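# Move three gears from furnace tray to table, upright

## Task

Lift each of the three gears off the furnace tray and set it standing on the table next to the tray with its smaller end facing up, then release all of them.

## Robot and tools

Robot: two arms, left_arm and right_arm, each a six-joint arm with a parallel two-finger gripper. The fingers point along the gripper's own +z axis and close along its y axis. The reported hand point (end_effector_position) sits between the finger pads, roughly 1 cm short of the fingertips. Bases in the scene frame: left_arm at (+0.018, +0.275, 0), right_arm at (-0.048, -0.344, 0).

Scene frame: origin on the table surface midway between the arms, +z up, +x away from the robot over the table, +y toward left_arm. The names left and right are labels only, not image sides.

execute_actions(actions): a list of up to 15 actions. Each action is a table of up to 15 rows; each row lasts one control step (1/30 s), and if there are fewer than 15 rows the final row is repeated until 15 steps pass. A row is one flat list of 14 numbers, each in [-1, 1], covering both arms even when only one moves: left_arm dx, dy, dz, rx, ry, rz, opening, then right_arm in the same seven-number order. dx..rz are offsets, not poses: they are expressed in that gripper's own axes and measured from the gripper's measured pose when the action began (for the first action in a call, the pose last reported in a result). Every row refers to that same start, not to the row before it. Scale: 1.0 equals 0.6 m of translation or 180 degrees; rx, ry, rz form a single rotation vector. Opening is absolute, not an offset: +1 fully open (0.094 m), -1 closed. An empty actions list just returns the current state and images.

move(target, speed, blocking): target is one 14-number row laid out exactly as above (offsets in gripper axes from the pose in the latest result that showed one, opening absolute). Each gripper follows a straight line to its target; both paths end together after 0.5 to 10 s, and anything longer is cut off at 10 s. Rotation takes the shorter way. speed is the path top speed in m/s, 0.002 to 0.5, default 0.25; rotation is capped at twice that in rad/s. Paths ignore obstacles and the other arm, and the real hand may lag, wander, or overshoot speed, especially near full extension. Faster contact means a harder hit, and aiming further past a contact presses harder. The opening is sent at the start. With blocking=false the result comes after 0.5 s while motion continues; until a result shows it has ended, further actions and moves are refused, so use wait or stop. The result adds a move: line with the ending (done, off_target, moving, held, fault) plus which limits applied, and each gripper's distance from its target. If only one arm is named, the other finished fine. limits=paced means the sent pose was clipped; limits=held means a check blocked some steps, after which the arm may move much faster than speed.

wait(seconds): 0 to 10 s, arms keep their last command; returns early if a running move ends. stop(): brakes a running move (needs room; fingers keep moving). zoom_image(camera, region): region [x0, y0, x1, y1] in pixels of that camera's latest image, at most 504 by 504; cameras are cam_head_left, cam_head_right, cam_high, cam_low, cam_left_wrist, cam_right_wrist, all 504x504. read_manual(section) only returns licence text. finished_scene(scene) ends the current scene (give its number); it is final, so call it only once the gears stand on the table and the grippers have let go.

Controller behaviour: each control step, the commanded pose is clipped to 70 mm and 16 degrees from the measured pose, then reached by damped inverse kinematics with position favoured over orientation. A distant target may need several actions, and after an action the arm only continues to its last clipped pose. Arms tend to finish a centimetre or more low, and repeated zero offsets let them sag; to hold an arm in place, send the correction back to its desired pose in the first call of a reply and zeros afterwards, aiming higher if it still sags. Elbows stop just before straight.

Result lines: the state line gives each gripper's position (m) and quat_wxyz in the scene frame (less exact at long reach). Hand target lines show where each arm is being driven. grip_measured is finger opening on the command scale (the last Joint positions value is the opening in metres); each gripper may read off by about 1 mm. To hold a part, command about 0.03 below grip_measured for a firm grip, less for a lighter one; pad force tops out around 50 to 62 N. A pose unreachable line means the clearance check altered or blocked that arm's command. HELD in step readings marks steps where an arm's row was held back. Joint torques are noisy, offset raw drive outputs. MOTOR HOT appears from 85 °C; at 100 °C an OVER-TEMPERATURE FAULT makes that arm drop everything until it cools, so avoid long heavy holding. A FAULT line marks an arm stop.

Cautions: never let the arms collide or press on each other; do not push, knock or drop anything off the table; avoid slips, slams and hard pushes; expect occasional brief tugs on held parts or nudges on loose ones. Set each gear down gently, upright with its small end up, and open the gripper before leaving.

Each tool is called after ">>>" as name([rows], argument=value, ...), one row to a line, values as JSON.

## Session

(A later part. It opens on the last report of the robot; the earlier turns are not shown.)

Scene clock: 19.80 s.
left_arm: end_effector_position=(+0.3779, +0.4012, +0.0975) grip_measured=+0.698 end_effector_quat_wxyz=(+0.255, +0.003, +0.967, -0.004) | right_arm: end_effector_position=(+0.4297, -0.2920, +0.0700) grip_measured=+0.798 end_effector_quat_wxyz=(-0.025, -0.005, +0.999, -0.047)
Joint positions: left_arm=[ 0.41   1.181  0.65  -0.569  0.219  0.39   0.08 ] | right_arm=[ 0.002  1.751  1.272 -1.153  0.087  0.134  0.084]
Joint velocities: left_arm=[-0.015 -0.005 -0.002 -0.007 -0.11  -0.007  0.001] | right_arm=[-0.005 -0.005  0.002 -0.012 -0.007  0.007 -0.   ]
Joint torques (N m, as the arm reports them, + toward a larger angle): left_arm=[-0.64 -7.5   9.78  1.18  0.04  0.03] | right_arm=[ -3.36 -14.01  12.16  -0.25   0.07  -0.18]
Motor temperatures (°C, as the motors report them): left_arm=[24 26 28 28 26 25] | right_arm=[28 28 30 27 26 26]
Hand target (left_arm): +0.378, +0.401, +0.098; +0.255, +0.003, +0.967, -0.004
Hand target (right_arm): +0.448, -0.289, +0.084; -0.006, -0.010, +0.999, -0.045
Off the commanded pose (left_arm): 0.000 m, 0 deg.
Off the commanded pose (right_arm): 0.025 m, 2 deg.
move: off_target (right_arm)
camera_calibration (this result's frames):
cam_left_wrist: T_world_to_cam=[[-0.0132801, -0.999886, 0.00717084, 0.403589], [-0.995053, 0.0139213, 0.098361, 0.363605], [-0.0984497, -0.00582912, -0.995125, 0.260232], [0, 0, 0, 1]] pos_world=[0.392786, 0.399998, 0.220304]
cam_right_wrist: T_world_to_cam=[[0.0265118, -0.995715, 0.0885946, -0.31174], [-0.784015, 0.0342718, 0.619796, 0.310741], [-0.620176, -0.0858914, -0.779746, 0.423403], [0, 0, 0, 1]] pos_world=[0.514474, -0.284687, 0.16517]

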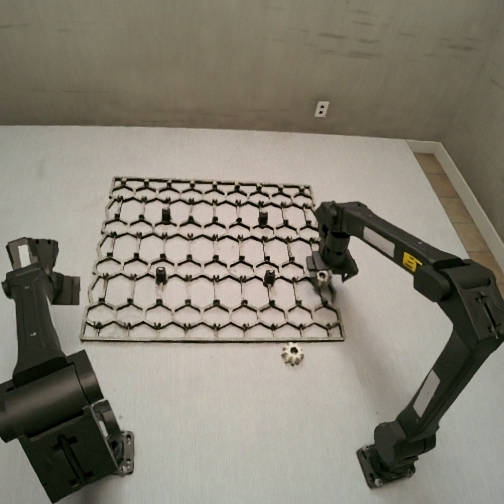

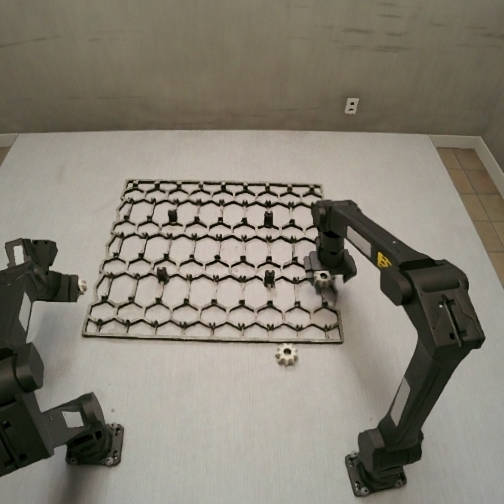

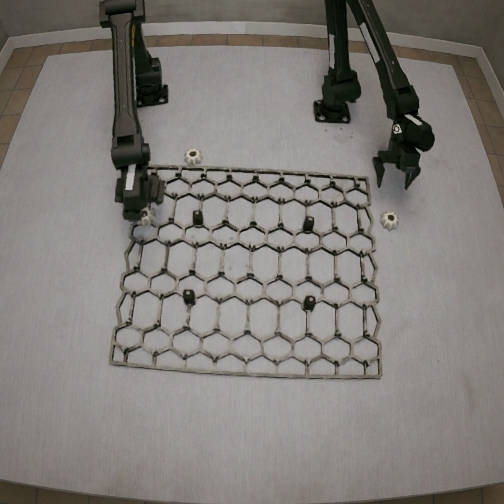

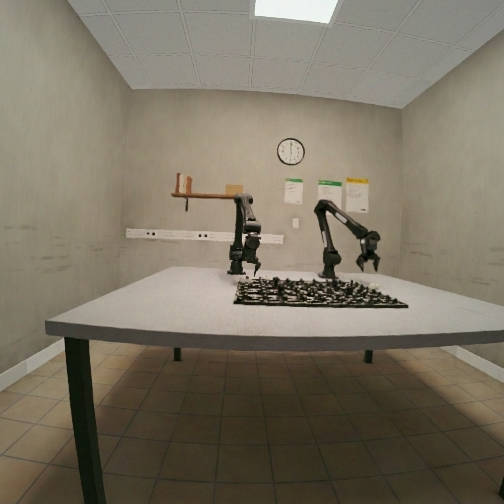

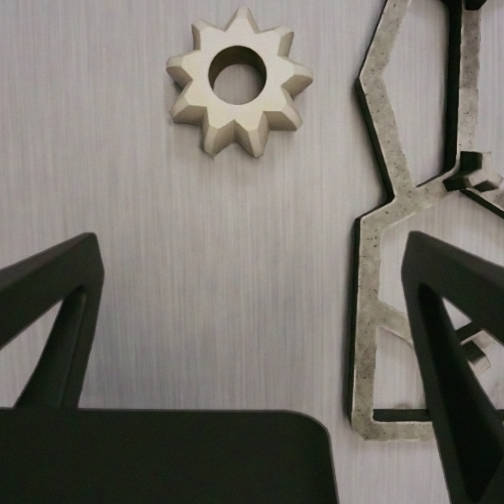

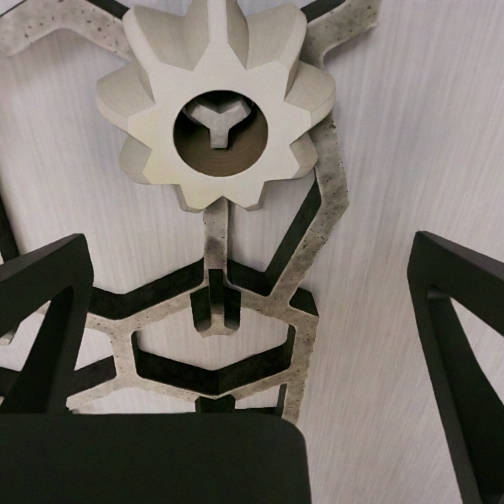

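>>> move(target=[0,0,0,0,0,0,0.7, -0.07,0.012,0.055,0,-0.02,0,0.8], speed=0.12)

Scene clock: 20.77 s.
left_arm: end_effector_position=(+0.3779, +0.4012, +0.0975) grip_measured=+0.698 end_effector_quat_wxyz=(+0.255, +0.003, +0.967, -0.004) | right_arm: end_effector_position=(+0.4513, -0.2897, +0.0265) grip_measured=+0.799 end_effector_quat_wxyz=(-0.012, -0.006, +0.999, -0.048)
Joint positions: left_arm=[ 0.41   1.181  0.65  -0.569  0.219  0.39   0.08 ] | right_arm=[ 0.002  1.843  1.275 -1.039  0.092  0.132  0.085]
Joint velocities: left_arm=[-0.005 -0.015  0.002 -0.022 -0.154  0.051 -0.001] | right_arm=[-0.005 -0.005  0.002 -0.002 -0.11  -0.066  0.   ]
Joint torques (N m, as the arm reports them, + toward a larger angle): left_arm=[-0.79 -7.44  9.79  1.14  0.06  0.03] | right_arm=[ -2.99 -14.6   10.53   0.16   0.27  -0.11]
Motor temperatures (°C, as the motors report them): left_arm=[24 26 28 28 26 25] | right_arm=[28 28 30 27 26 26]
Hand target (left_arm): +0.378, +0.401, +0.098; +0.255, +0.003, +0.967, -0.004
Hand target (right_arm): +0.469, -0.288, +0.035; +0.007, -0.006, +0.999, -0.047
Off the commanded pose (left_arm): 0.000 m, 0 deg.
Off the commanded pose (right_arm): 0.020 m, 2 deg.
move: off_target (right_arm)
camera_calibration (this result's frames):
cam_left_wrist: T_world_to_cam=[[-0.0132801, -0.999886, 0.00717084, 0.403589], [-0.995053, 0.0139213, 0.098361, 0.363605], [-0.0984497, -0.00582912, -0.995125, 0.260232], [0, 0, 0, 1]] pos_world=[0.392786, 0.399998, 0.220304]
cam_right_wrist: T_world_to_cam=[[0.0267462, -0.995534, 0.0905376, -0.306351], [-0.799591, 0.0330511, 0.599635, 0.361797], [-0.599949, -0.088431, -0.795136, 0.393603], [0, 0, 0, 1]] pos_world=[0.533625, -0.282134, 0.123758]

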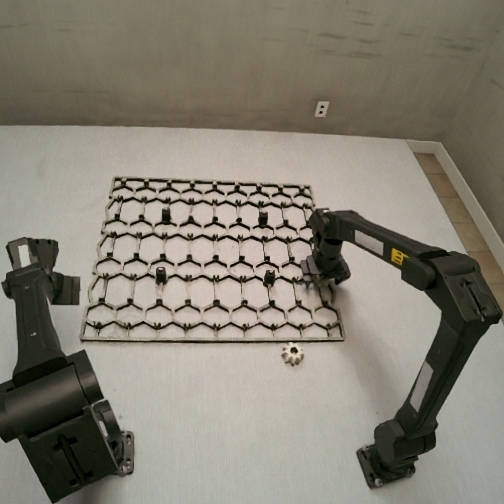

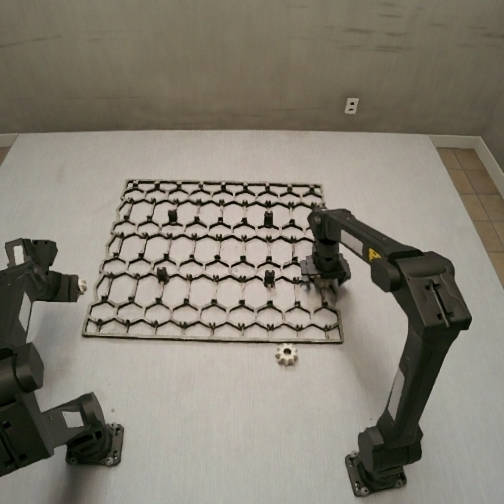

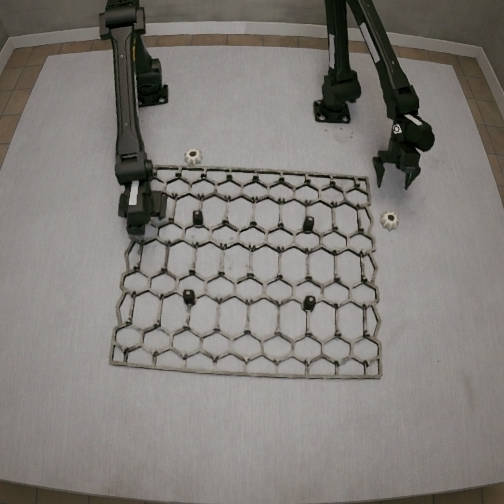

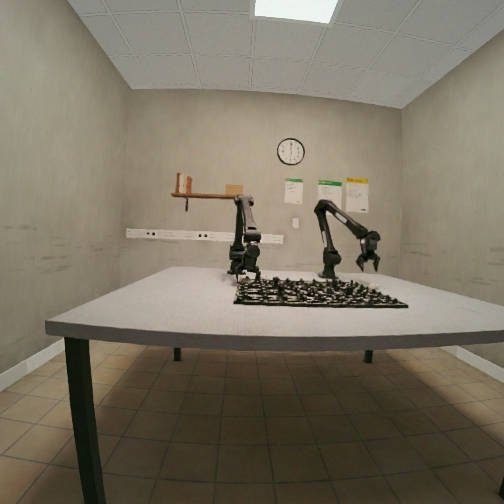

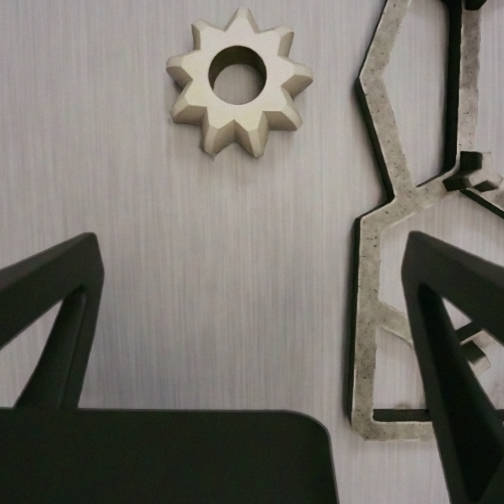

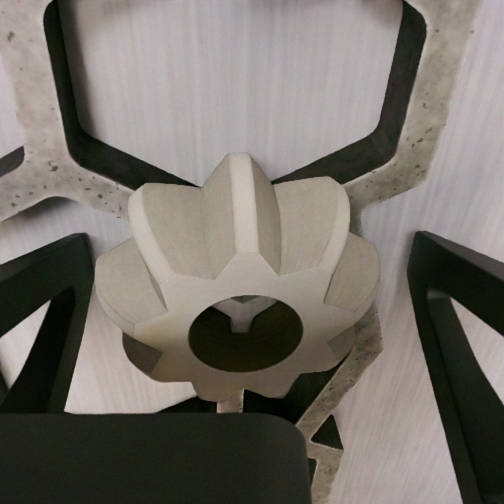

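>>> move(target=[0,0,0,0,0,0,0.7, -0.015,0,-0.035,0,0,0,0.8], speed=0.1)

>>> move(target=[0,0,0,0,0,0,0.7, 0,0,0,0,0,0,-0.2])

Scene clock: 21.57 s.
left_arm: end_effector_position=(+0.3778, +0.4012, +0.0974) grip_measured=+0.698 end_effector_quat_wxyz=(+0.255, +0.003, +0.967, -0.005) | right_arm: end_effector_position=(+0.4389, -0.2915, +0.0273) grip_measured=+0.799 end_effector_quat_wxyz=(-0.037, -0.007, +0.998, -0.051)
Joint positions: left_arm=[ 0.41   1.181  0.649 -0.569  0.219  0.39   0.08 ] | right_arm=[ 0.002  1.843  1.275 -1.091  0.092  0.132  0.085]
Joint velocities: left_arm=[-0.005  0.005 -0.002 -0.017  0.022  0.037 -0.001] | right_arm=[-0.005 -0.015  0.002 -0.022  0.022 -0.022 -0.001]
Joint torques (N m, as the arm reports them, + toward a larger angle): left_arm=[-0.36 -7.47  9.76  1.17  0.05  0.03] | right_arm=[ -2.83 -16.37  11.92  -0.55   0.12  -0.05]
Motor temperatures (°C, as the motors report them): left_arm=[24 25 28 28 26 25] | right_arm=[28 28 30 27 26 26]
Hand target (left_arm): +0.378, +0.401, +0.097; +0.255, +0.003, +0.967, -0.005
Hand target (right_arm): +0.460, -0.288, +0.048; -0.012, -0.006, +0.999, -0.048
Off the commanded pose (left_arm): 0.000 m, 0 deg.
Off the commanded pose (right_arm): 0.030 m, 3 deg.
move: off_target (right_arm)
camera_calibration (this result's frames):
cam_left_wrist: T_world_to_cam=[[-0.0132776, -0.999885, 0.00733632, 0.403505], [-0.995019, 0.0139372, 0.098703, 0.363429], [-0.0987939, -0.00598924, -0.99509, 0.260242], [0, 0, 0, 1]] pos_world=[0.392687, 0.399952, 0.220132]
cam_right_wrist: T_world_to_cam=[[0.0315097, -0.994855, 0.0962797, -0.309907], [-0.767999, 0.0375501, 0.639349, 0.337767], [-0.639675, -0.0940884, -0.762865, 0.4015], [0, 0, 0, 1]] pos_world=[0.526, -0.283219, 0.120177]

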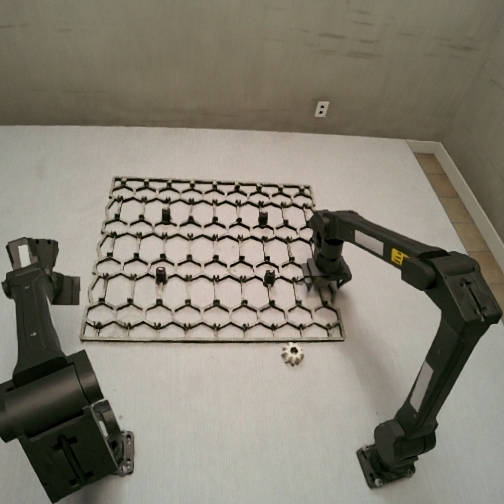

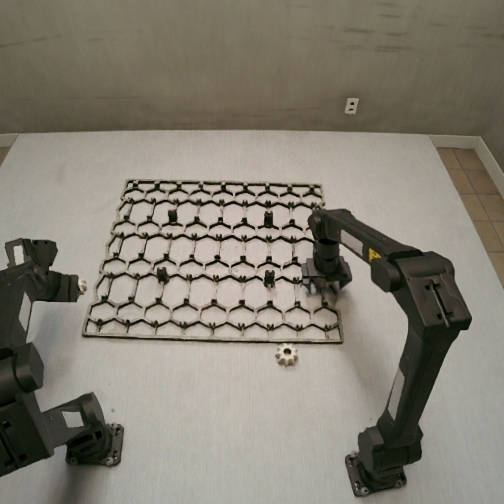

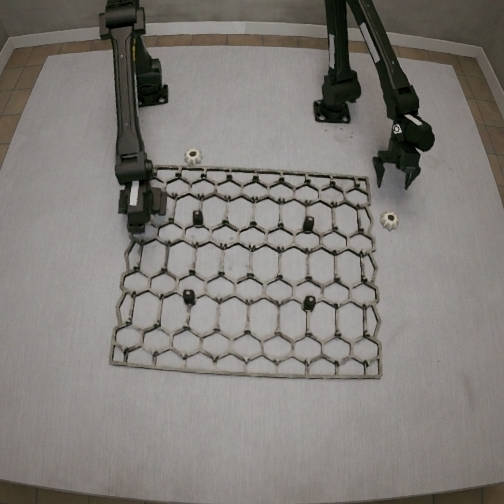

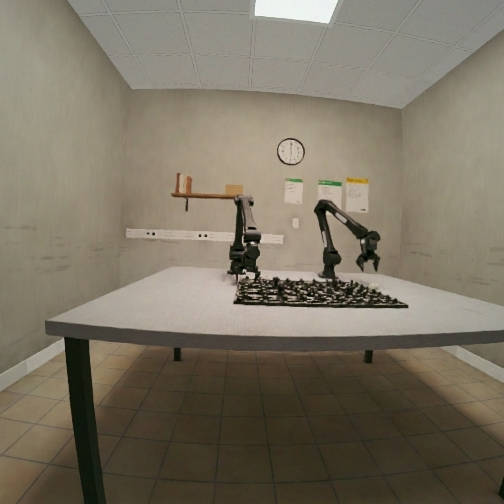

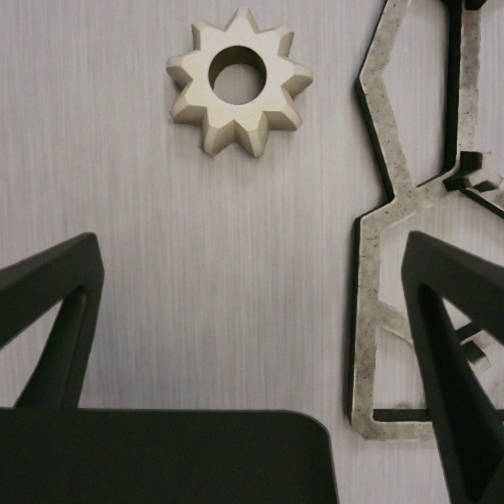

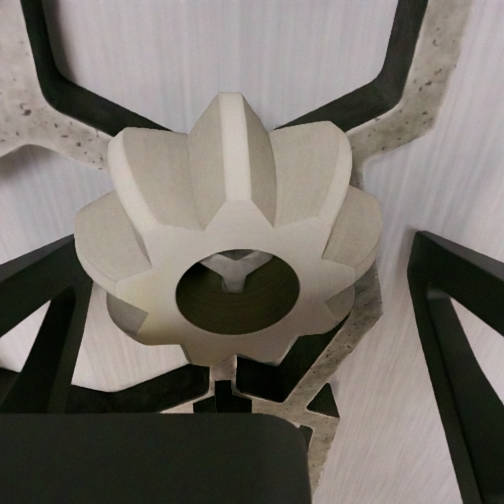

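Scene clock: 22.07 s.
left_arm: end_effector_position=(+0.3779, +0.4012, +0.0975) grip_measured=+0.698 end_effector_quat_wxyz=(+0.255, +0.003, +0.967, -0.004) | right_arm: end_effector_position=(+0.4383, -0.2957, +0.0277) grip_measured=+0.173 end_effector_quat_wxyz=(-0.039, -0.033, +0.997, -0.061)
Joint positions: left_arm=[ 0.41   1.181  0.65  -0.569  0.219  0.39   0.08 ] | right_arm=[ 0.002  1.843  1.274 -1.094  0.113  0.079  0.055]
Joint velocities: left_arm=[-0.034 -0.005 -0.002 -0.017 -0.081  0.007  0.   ] | right_arm=[ 0.015 -0.015 -0.007 -0.012  0.051  0.066  0.001]
Joint torques (N m, as the arm reports them, + toward a larger angle): left_arm=[-0.62 -7.56  9.76  1.11  0.03  0.  ] | right_arm=[ -3.2  -15.61   7.75  -0.34  -0.58   0.43]
Motor temperatures (°C, as the motors report them): left_arm=[24 25 28 28 26 25] | right_arm=[28 28 30 27 26 26]
Hand target (left_arm): +0.378, +0.401, +0.098; +0.255, +0.003, +0.967, -0.004
Hand target (right_arm): +0.439, -0.292, +0.027; -0.038, -0.007, +0.998, -0.051
Off the commanded pose (left_arm): 0.000 m, 0 deg.
Off the commanded pose (right_arm): 0.004 m, 3 deg.
move: off_target (right_arm)
camera_calibration (this result's frames):
cam_left_wrist: T_world_to_cam=[[-0.0132801, -0.999886, 0.00717084, 0.403589], [-0.995053, 0.0139213, 0.098361, 0.363605], [-0.0984497, -0.00582912, -0.995125, 0.260232], [0, 0, 0, 1]] pos_world=[0.392786, 0.399998, 0.220304]
cam_right_wrist: T_world_to_cam=[[0.0851419, -0.989889, 0.113446, -0.336566], [-0.76486, 0.00803567, 0.644146, 0.327014], [-0.638545, -0.141614, -0.756443, 0.386343], [0, 0, 0, 1]] pos_world=[0.525474, -0.281079, 0.119784]

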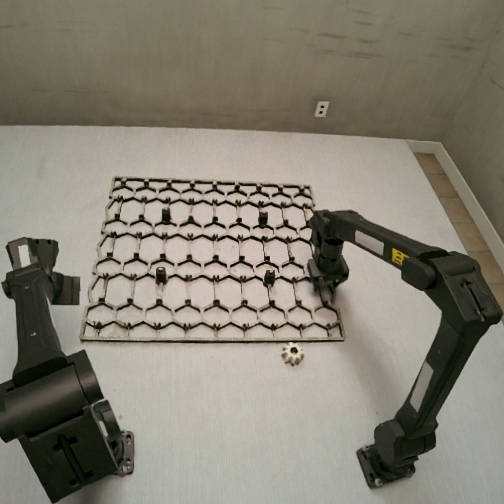

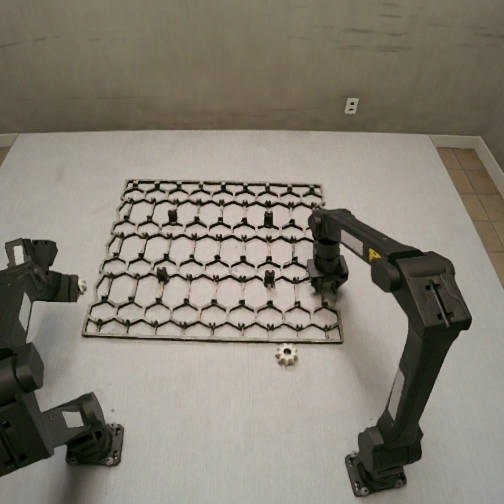

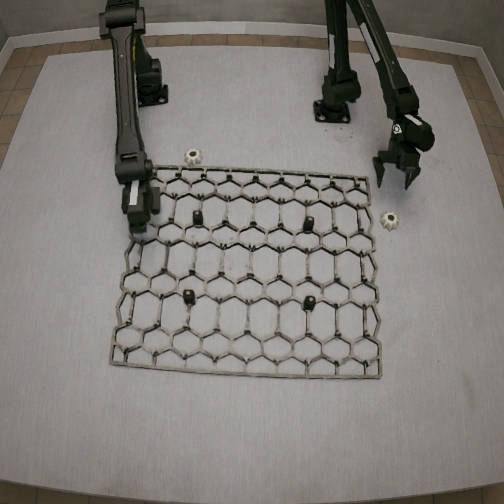

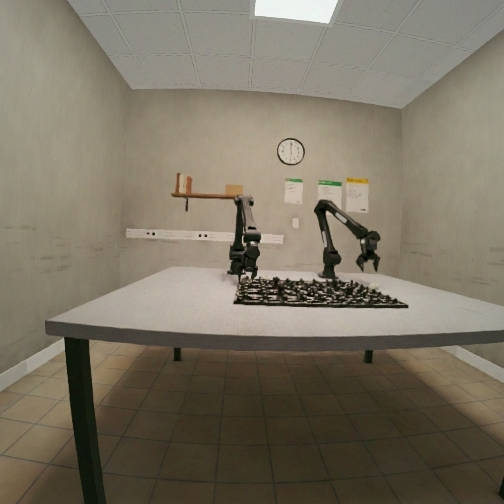

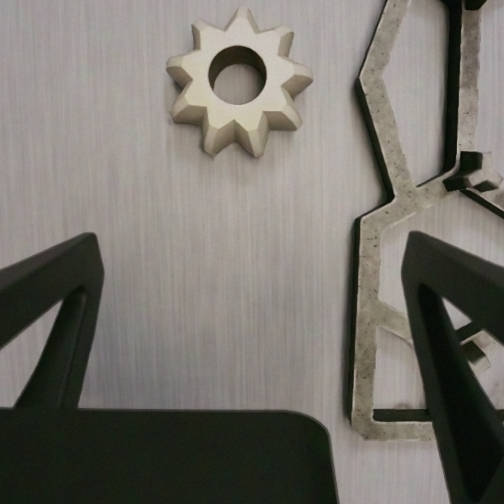

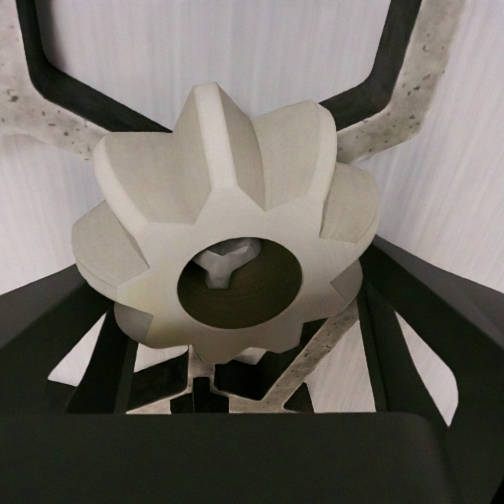

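>>> move(target=[0,0,0,0,0,0,0.7, 0,0,0,0,0,0,0.8])

>>> move(target=[0,0,0,0,0,0,0.7, -0.05,0.015,-0.07,0,-0.03,0.02,0.8], speed=0.1)

Scene clock: 22.93 s.
left_arm: end_effector_position=(+0.3779, +0.4012, +0.0975) grip_measured=+0.698 end_effector_quat_wxyz=(+0.255, +0.003, +0.967, -0.004) | right_arm: end_effector_position=(+0.4382, -0.2958, +0.0276) grip_measured=+0.798 end_effector_quat_wxyz=(-0.040, -0.034, +0.997, -0.062)
Joint positions: left_arm=[ 0.41   1.181  0.65  -0.569  0.219  0.39   0.08 ] | right_arm=[ 0.002  1.843  1.274 -1.094  0.114  0.078  0.084]
Joint velocities: left_arm=[-0.005  0.005 -0.022 -0.007  0.007 -0.051 -0.001] | right_arm=[-0.015 -0.005 -0.007  0.007 -0.037 -0.066  0.   ]
Joint torques (N m, as the arm reports them, + toward a larger angle): left_arm=[-0.55 -7.6   9.62  1.24  0.06  0.06] | right_arm=[ -3.18 -15.26   7.48  -0.2    0.04  -0.05]
Motor temperatures (°C, as the motors report them): left_arm=[24 25 28 28 26 25] | right_arm=[28 28 30 27 26 26]
Hand target (left_arm): +0.378, +0.401, +0.098; +0.255, +0.003, +0.967, -0.004
Hand target (right_arm): +0.438, -0.296, +0.028; -0.039, -0.033, +0.997, -0.061
Off the commanded pose (left_arm): 0.000 m, 0 deg.
Off the commanded pose (right_arm): 0.000 m, 0 deg.
move: done
camera_calibration (this result's frames):
cam_left_wrist: T_world_to_cam=[[-0.0132801, -0.999886, 0.00717084, 0.403589], [-0.995053, 0.0139213, 0.098361, 0.363605], [-0.0984497, -0.00582912, -0.995125, 0.260232], [0, 0, 0, 1]] pos_world=[0.392786, 0.399998, 0.220304]
cam_right_wrist: T_world_to_cam=[[0.0860002, -0.989733, 0.114156, -0.337043], [-0.764631, 0.00788718, 0.64442, 0.326813], [-0.638705, -0.142708, -0.756102, 0.385888], [0, 0, 0, 1]] pos_world=[0.525345, -0.281091, 0.119642]

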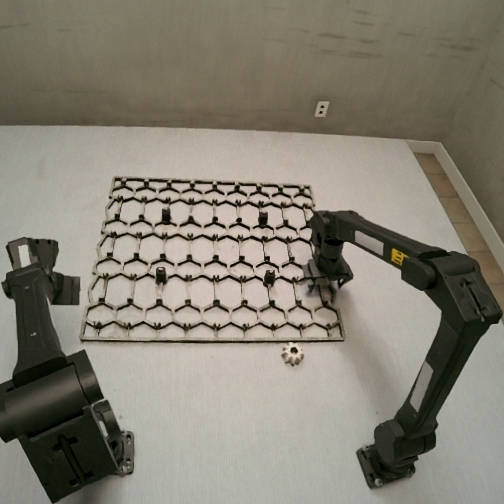

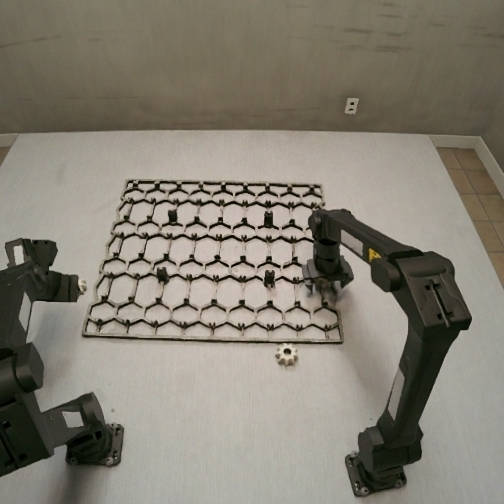

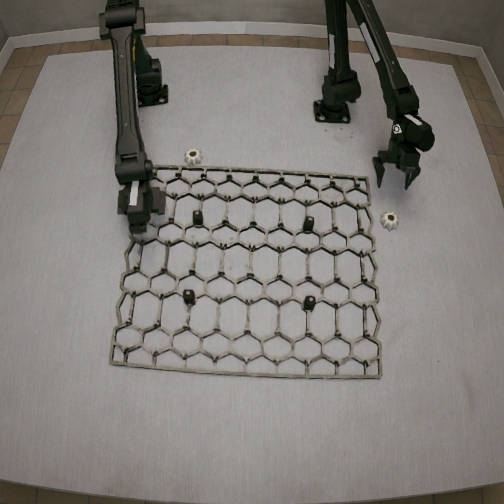

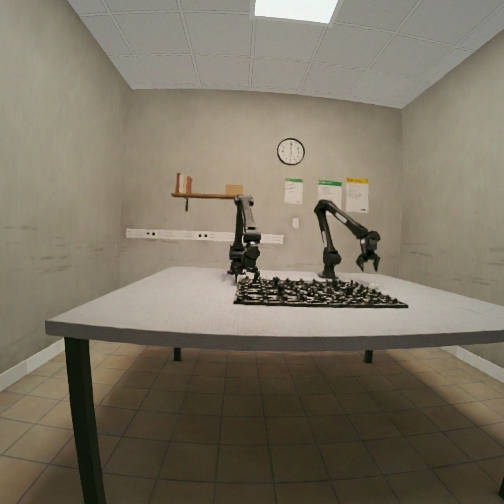

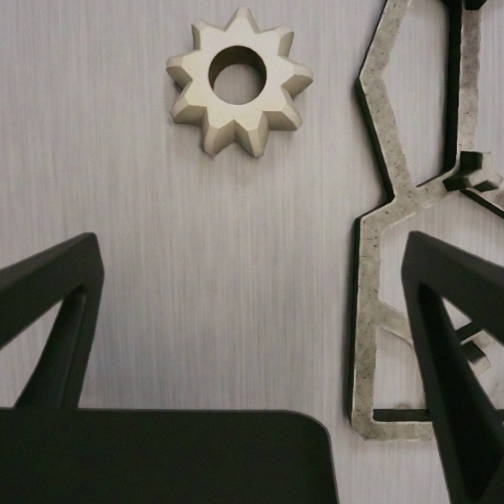

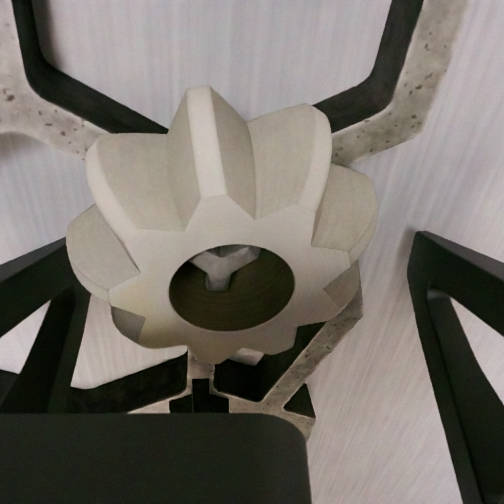

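Scene clock: 23.90 s.
left_arm: end_effector_position=(+0.3779, +0.4012, +0.0975) grip_measured=+0.698 end_effector_quat_wxyz=(+0.255, +0.003, +0.967, -0.004) | right_arm: end_effector_position=(+0.4476, -0.2907, +0.0352) grip_measured=+0.798 end_effector_quat_wxyz=(-0.027, -0.005, +0.998, -0.063)
Joint positions: left_arm=[ 0.41   1.181  0.65  -0.569  0.219  0.39   0.08 ] | right_arm=[ 0.01   1.843  1.298 -1.098  0.118  0.144  0.084]
Joint velocities: left_arm=[-0.015 -0.015 -0.002 -0.007  0.022  0.037  0.   ] | right_arm=[-0.005 -0.015  0.002  0.002  0.007  0.022 -0.   ]
Joint torques (N m, as the arm reports them, + toward a larger angle): left_arm=[-0.63 -7.48  9.86  1.15  0.06  0.04] | right_arm=[ -1.97 -18.61  12.28  -0.61   0.27   0.04]
Motor temperatures (°C, as the motors report them): left_arm=[24 25 28 28 26 25] | right_arm=[28 28 30 27 26 26]
Hand target (left_arm): +0.378, +0.401, +0.098; +0.255, +0.003, +0.967, -0.004
Hand target (right_arm): +0.469, -0.280, +0.066; +0.010, -0.005, +0.998, -0.060
Off the commanded pose (left_arm): 0.000 m, 0 deg.
Off the commanded pose (right_arm): 0.040 m, 4 deg.
move: off_target (right_arm)
camera_calibration (this result's frames):
cam_left_wrist: T_world_to_cam=[[-0.0132801, -0.999886, 0.00717084, 0.403589], [-0.995053, 0.0139213, 0.098361, 0.363605], [-0.0984497, -0.00582912, -0.995125, 0.260232], [0, 0, 0, 1]] pos_world=[0.392786, 0.399998, 0.220304]
cam_right_wrist: T_world_to_cam=[[0.0268461, -0.992313, 0.120804, -0.308189], [-0.781164, 0.0545803, 0.621936, 0.350843], [-0.623748, -0.111064, -0.773694, 0.401479], [0, 0, 0, 1]] pos_world=[0.532762, -0.280379, 0.129651]

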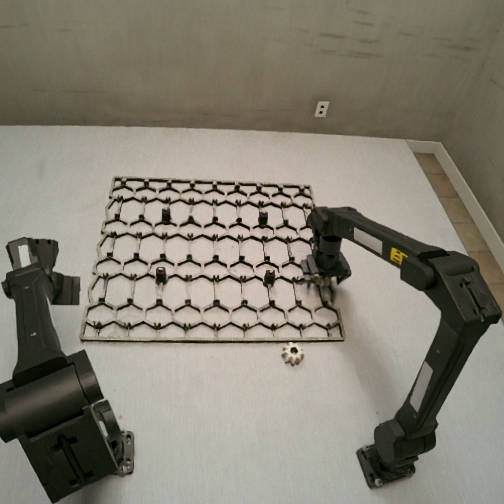

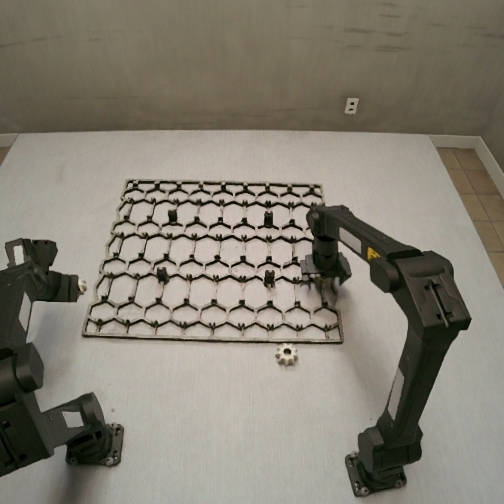

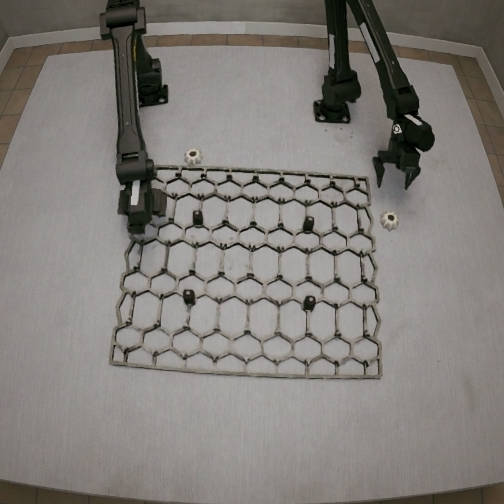

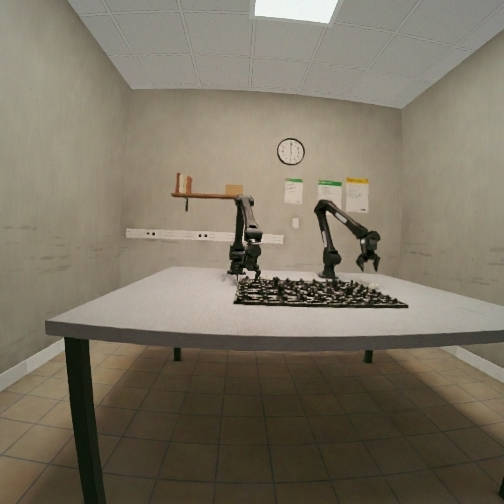

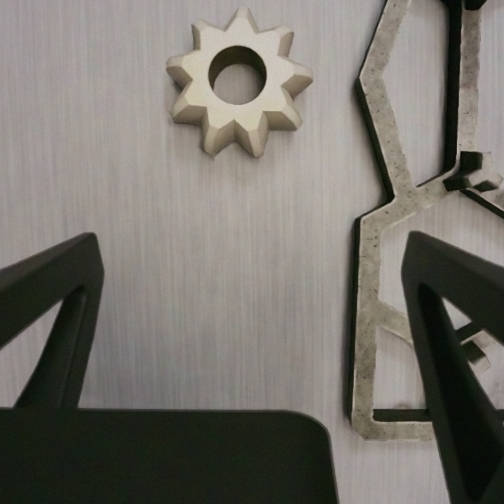

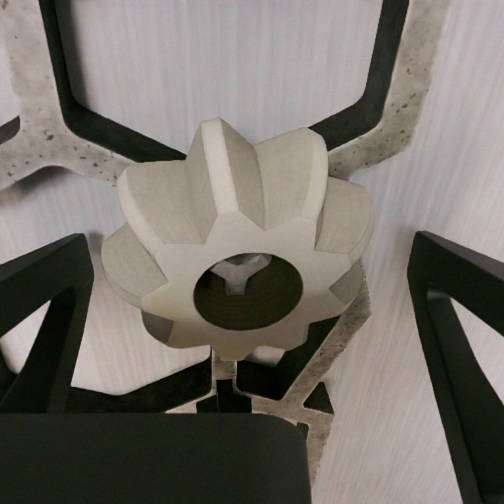

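>>> move(target=[0,0,0,0,0,0,0.7, -0.02,0,-0.04,0,-0.02,0,-0.2])

>>> move(target=[0,0,0,0,0,0,0.7, 0,0,-0.17,0,-0.03,0,-0.2], speed=0.15)

Scene clock: 24.70 s.
left_arm: end_effector_position=(+0.3778, +0.4012, +0.0974) grip_measured=+0.698 end_effector_quat_wxyz=(+0.255, +0.003, +0.967, -0.005) | right_arm: end_effector_position=(+0.4472, -0.2882, +0.0351) grip_measured=+0.188 end_effector_quat_wxyz=(-0.027, -0.006, +0.998, -0.061)
Joint positions: left_arm=[ 0.41   1.181  0.649 -0.569  0.219  0.39   0.08 ] | right_arm=[ 0.013  1.843  1.298 -1.098  0.112  0.145  0.056]
Joint velocities: left_arm=[ 0.005  0.005 -0.012  0.002  0.051 -0.037 -0.001] | right_arm=[-0.015 -0.005  0.007 -0.012  0.007 -0.037  0.001]
Joint torques (N m, as the arm reports them, + toward a larger angle): left_arm=[-0.18 -7.42  9.85  1.16  0.03  0.02] | right_arm=[ -2.8  -18.43   8.99   0.     0.65  -0.08]
Motor temperatures (°C, as the motors report them): left_arm=[24 25 28 28 26 25] | right_arm=[28 28 30 27 26 26]
Hand target (left_arm): +0.378, +0.401, +0.097; +0.255, +0.003, +0.967, -0.005
Hand target (right_arm): +0.460, -0.288, +0.058; +0.004, -0.006, +0.998, -0.063
Off the commanded pose (left_arm): 0.000 m, 0 deg.
Off the commanded pose (right_arm): 0.027 m, 4 deg.
move: off_target (right_arm)
camera_calibration (this result's frames):
cam_left_wrist: T_world_to_cam=[[-0.0132776, -0.999885, 0.00733632, 0.403505], [-0.995019, 0.0139372, 0.098703, 0.363429], [-0.0987939, -0.00598924, -0.99509, 0.260242], [0, 0, 0, 1]] pos_world=[0.392687, 0.399952, 0.220132]
cam_right_wrist: T_world_to_cam=[[0.0284046, -0.992974, 0.114869, -0.306323], [-0.780759, 0.0497182, 0.622851, 0.348905], [-0.624186, -0.107377, -0.773862, 0.402725], [0, 0, 0, 1]] pos_world=[0.532487, -0.278275, 0.129525]

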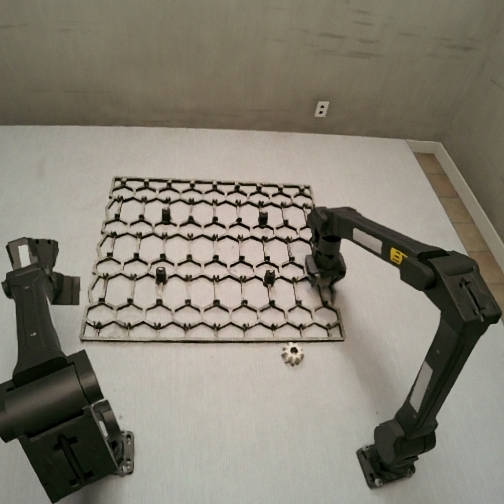

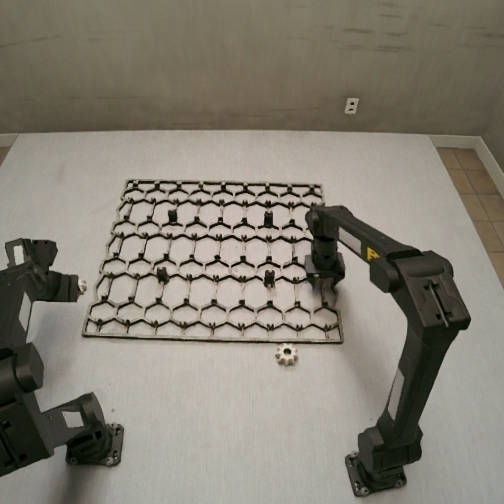

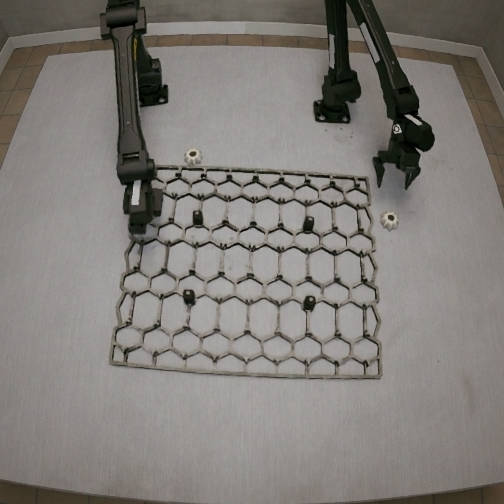

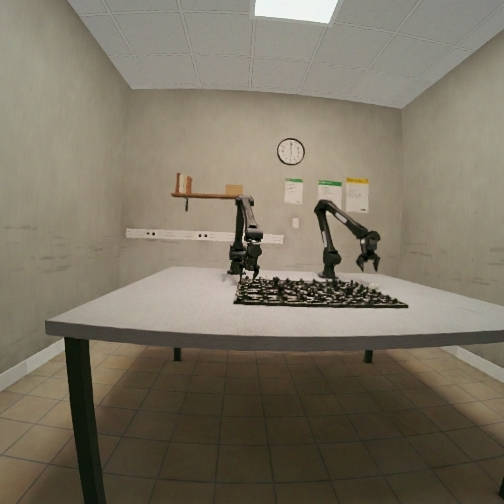

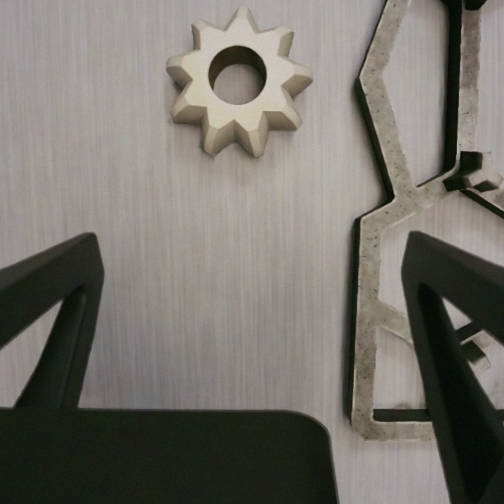

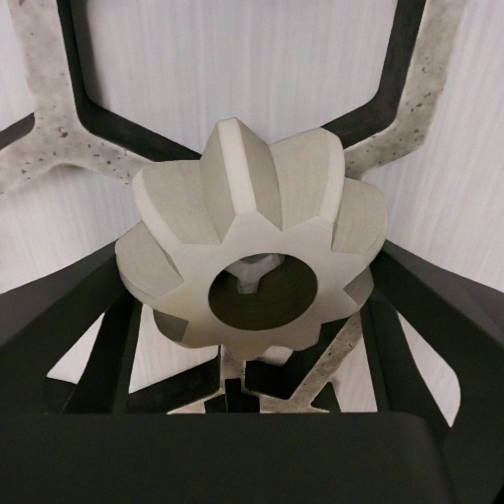

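Scene clock: 25.90 s.
left_arm: end_effector_position=(+0.3779, +0.4012, +0.0975) grip_measured=+0.698 end_effector_quat_wxyz=(+0.255, +0.003, +0.967, -0.004) | right_arm: end_effector_position=(+0.4284, -0.2881, +0.0975) grip_measured=+0.188 end_effector_quat_wxyz=(-0.026, -0.007, +0.998, -0.064)
Joint positions: left_arm=[ 0.41   1.181  0.65  -0.569  0.219  0.39   0.08 ] | right_arm=[ 0.022  1.724  1.313 -1.231  0.118  0.151  0.056]
Joint velocities: left_arm=[-0.015 -0.005 -0.017  0.012 -0.051  0.022 -0.001] | right_arm=[-0.005 -0.005 -0.007 -0.007  0.051 -0.066  0.001]
Joint torques (N m, as the arm reports them, + toward a larger angle): left_arm=[-0.92 -7.52  9.69  1.17  0.02  0.04] | right_arm=[ -1.19 -18.04  13.66  -0.38   0.34   0.04]
Motor temperatures (°C, as the motors report them): left_arm=[24 25 28 28 26 25] | right_arm=[28 29 30 27 26 26]
Hand target (left_arm): +0.378, +0.401, +0.098; +0.255, +0.003, +0.967, -0.004
Hand target (right_arm): +0.450, -0.277, +0.137; +0.020, -0.008, +0.998, -0.059
Off the commanded pose (left_arm): 0.000 m, 0 deg.
Off the commanded pose (right_arm): 0.047 m, 5 deg.
move: off_target (right_arm); limits=paced
camera_calibration (this result's frames):
cam_left_wrist: T_world_to_cam=[[-0.0132801, -0.999886, 0.00717084, 0.403589], [-0.995053, 0.0139213, 0.098361, 0.363605], [-0.0984497, -0.00582912, -0.995125, 0.260232], [0, 0, 0, 1]] pos_world=[0.392786, 0.399998, 0.220304]
cam_right_wrist: T_world_to_cam=[[0.0313474, -0.992135, 0.121187, -0.31447], [-0.781952, 0.0511756, 0.621234, 0.296424], [-0.622549, -0.114236, -0.774198, 0.436656], [0, 0, 0, 1]] pos_world=[0.513487, -0.277284, 0.192019]

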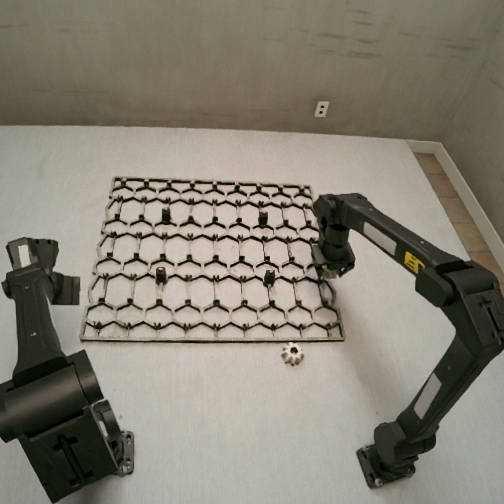

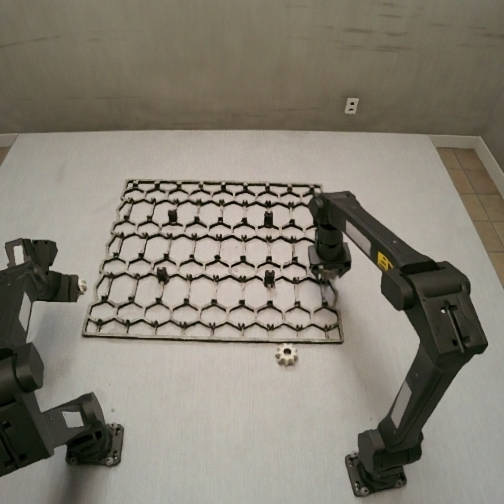

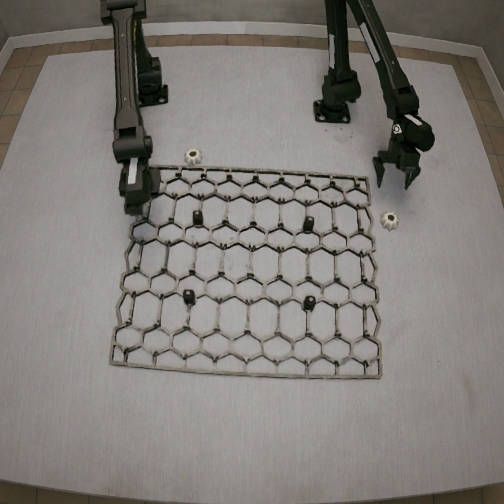

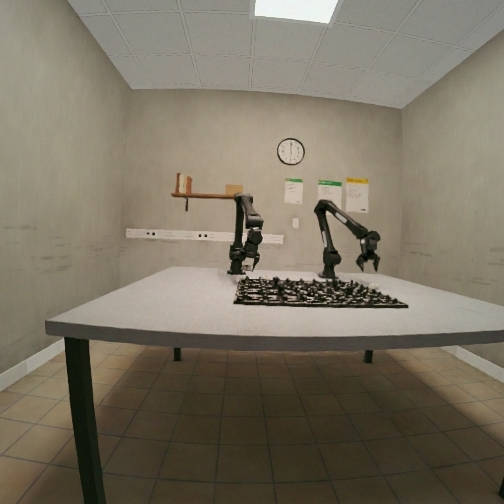

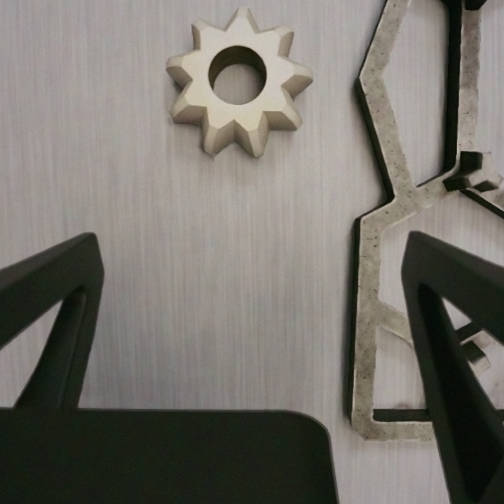

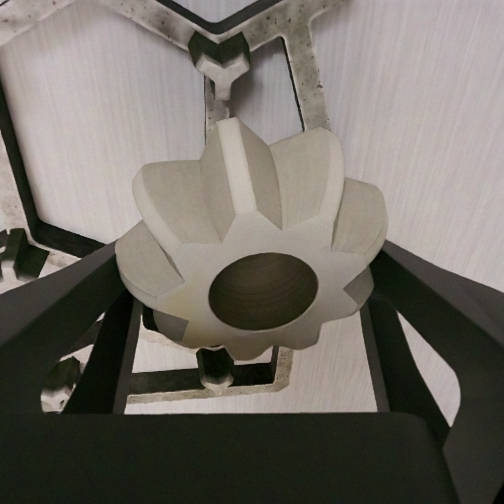

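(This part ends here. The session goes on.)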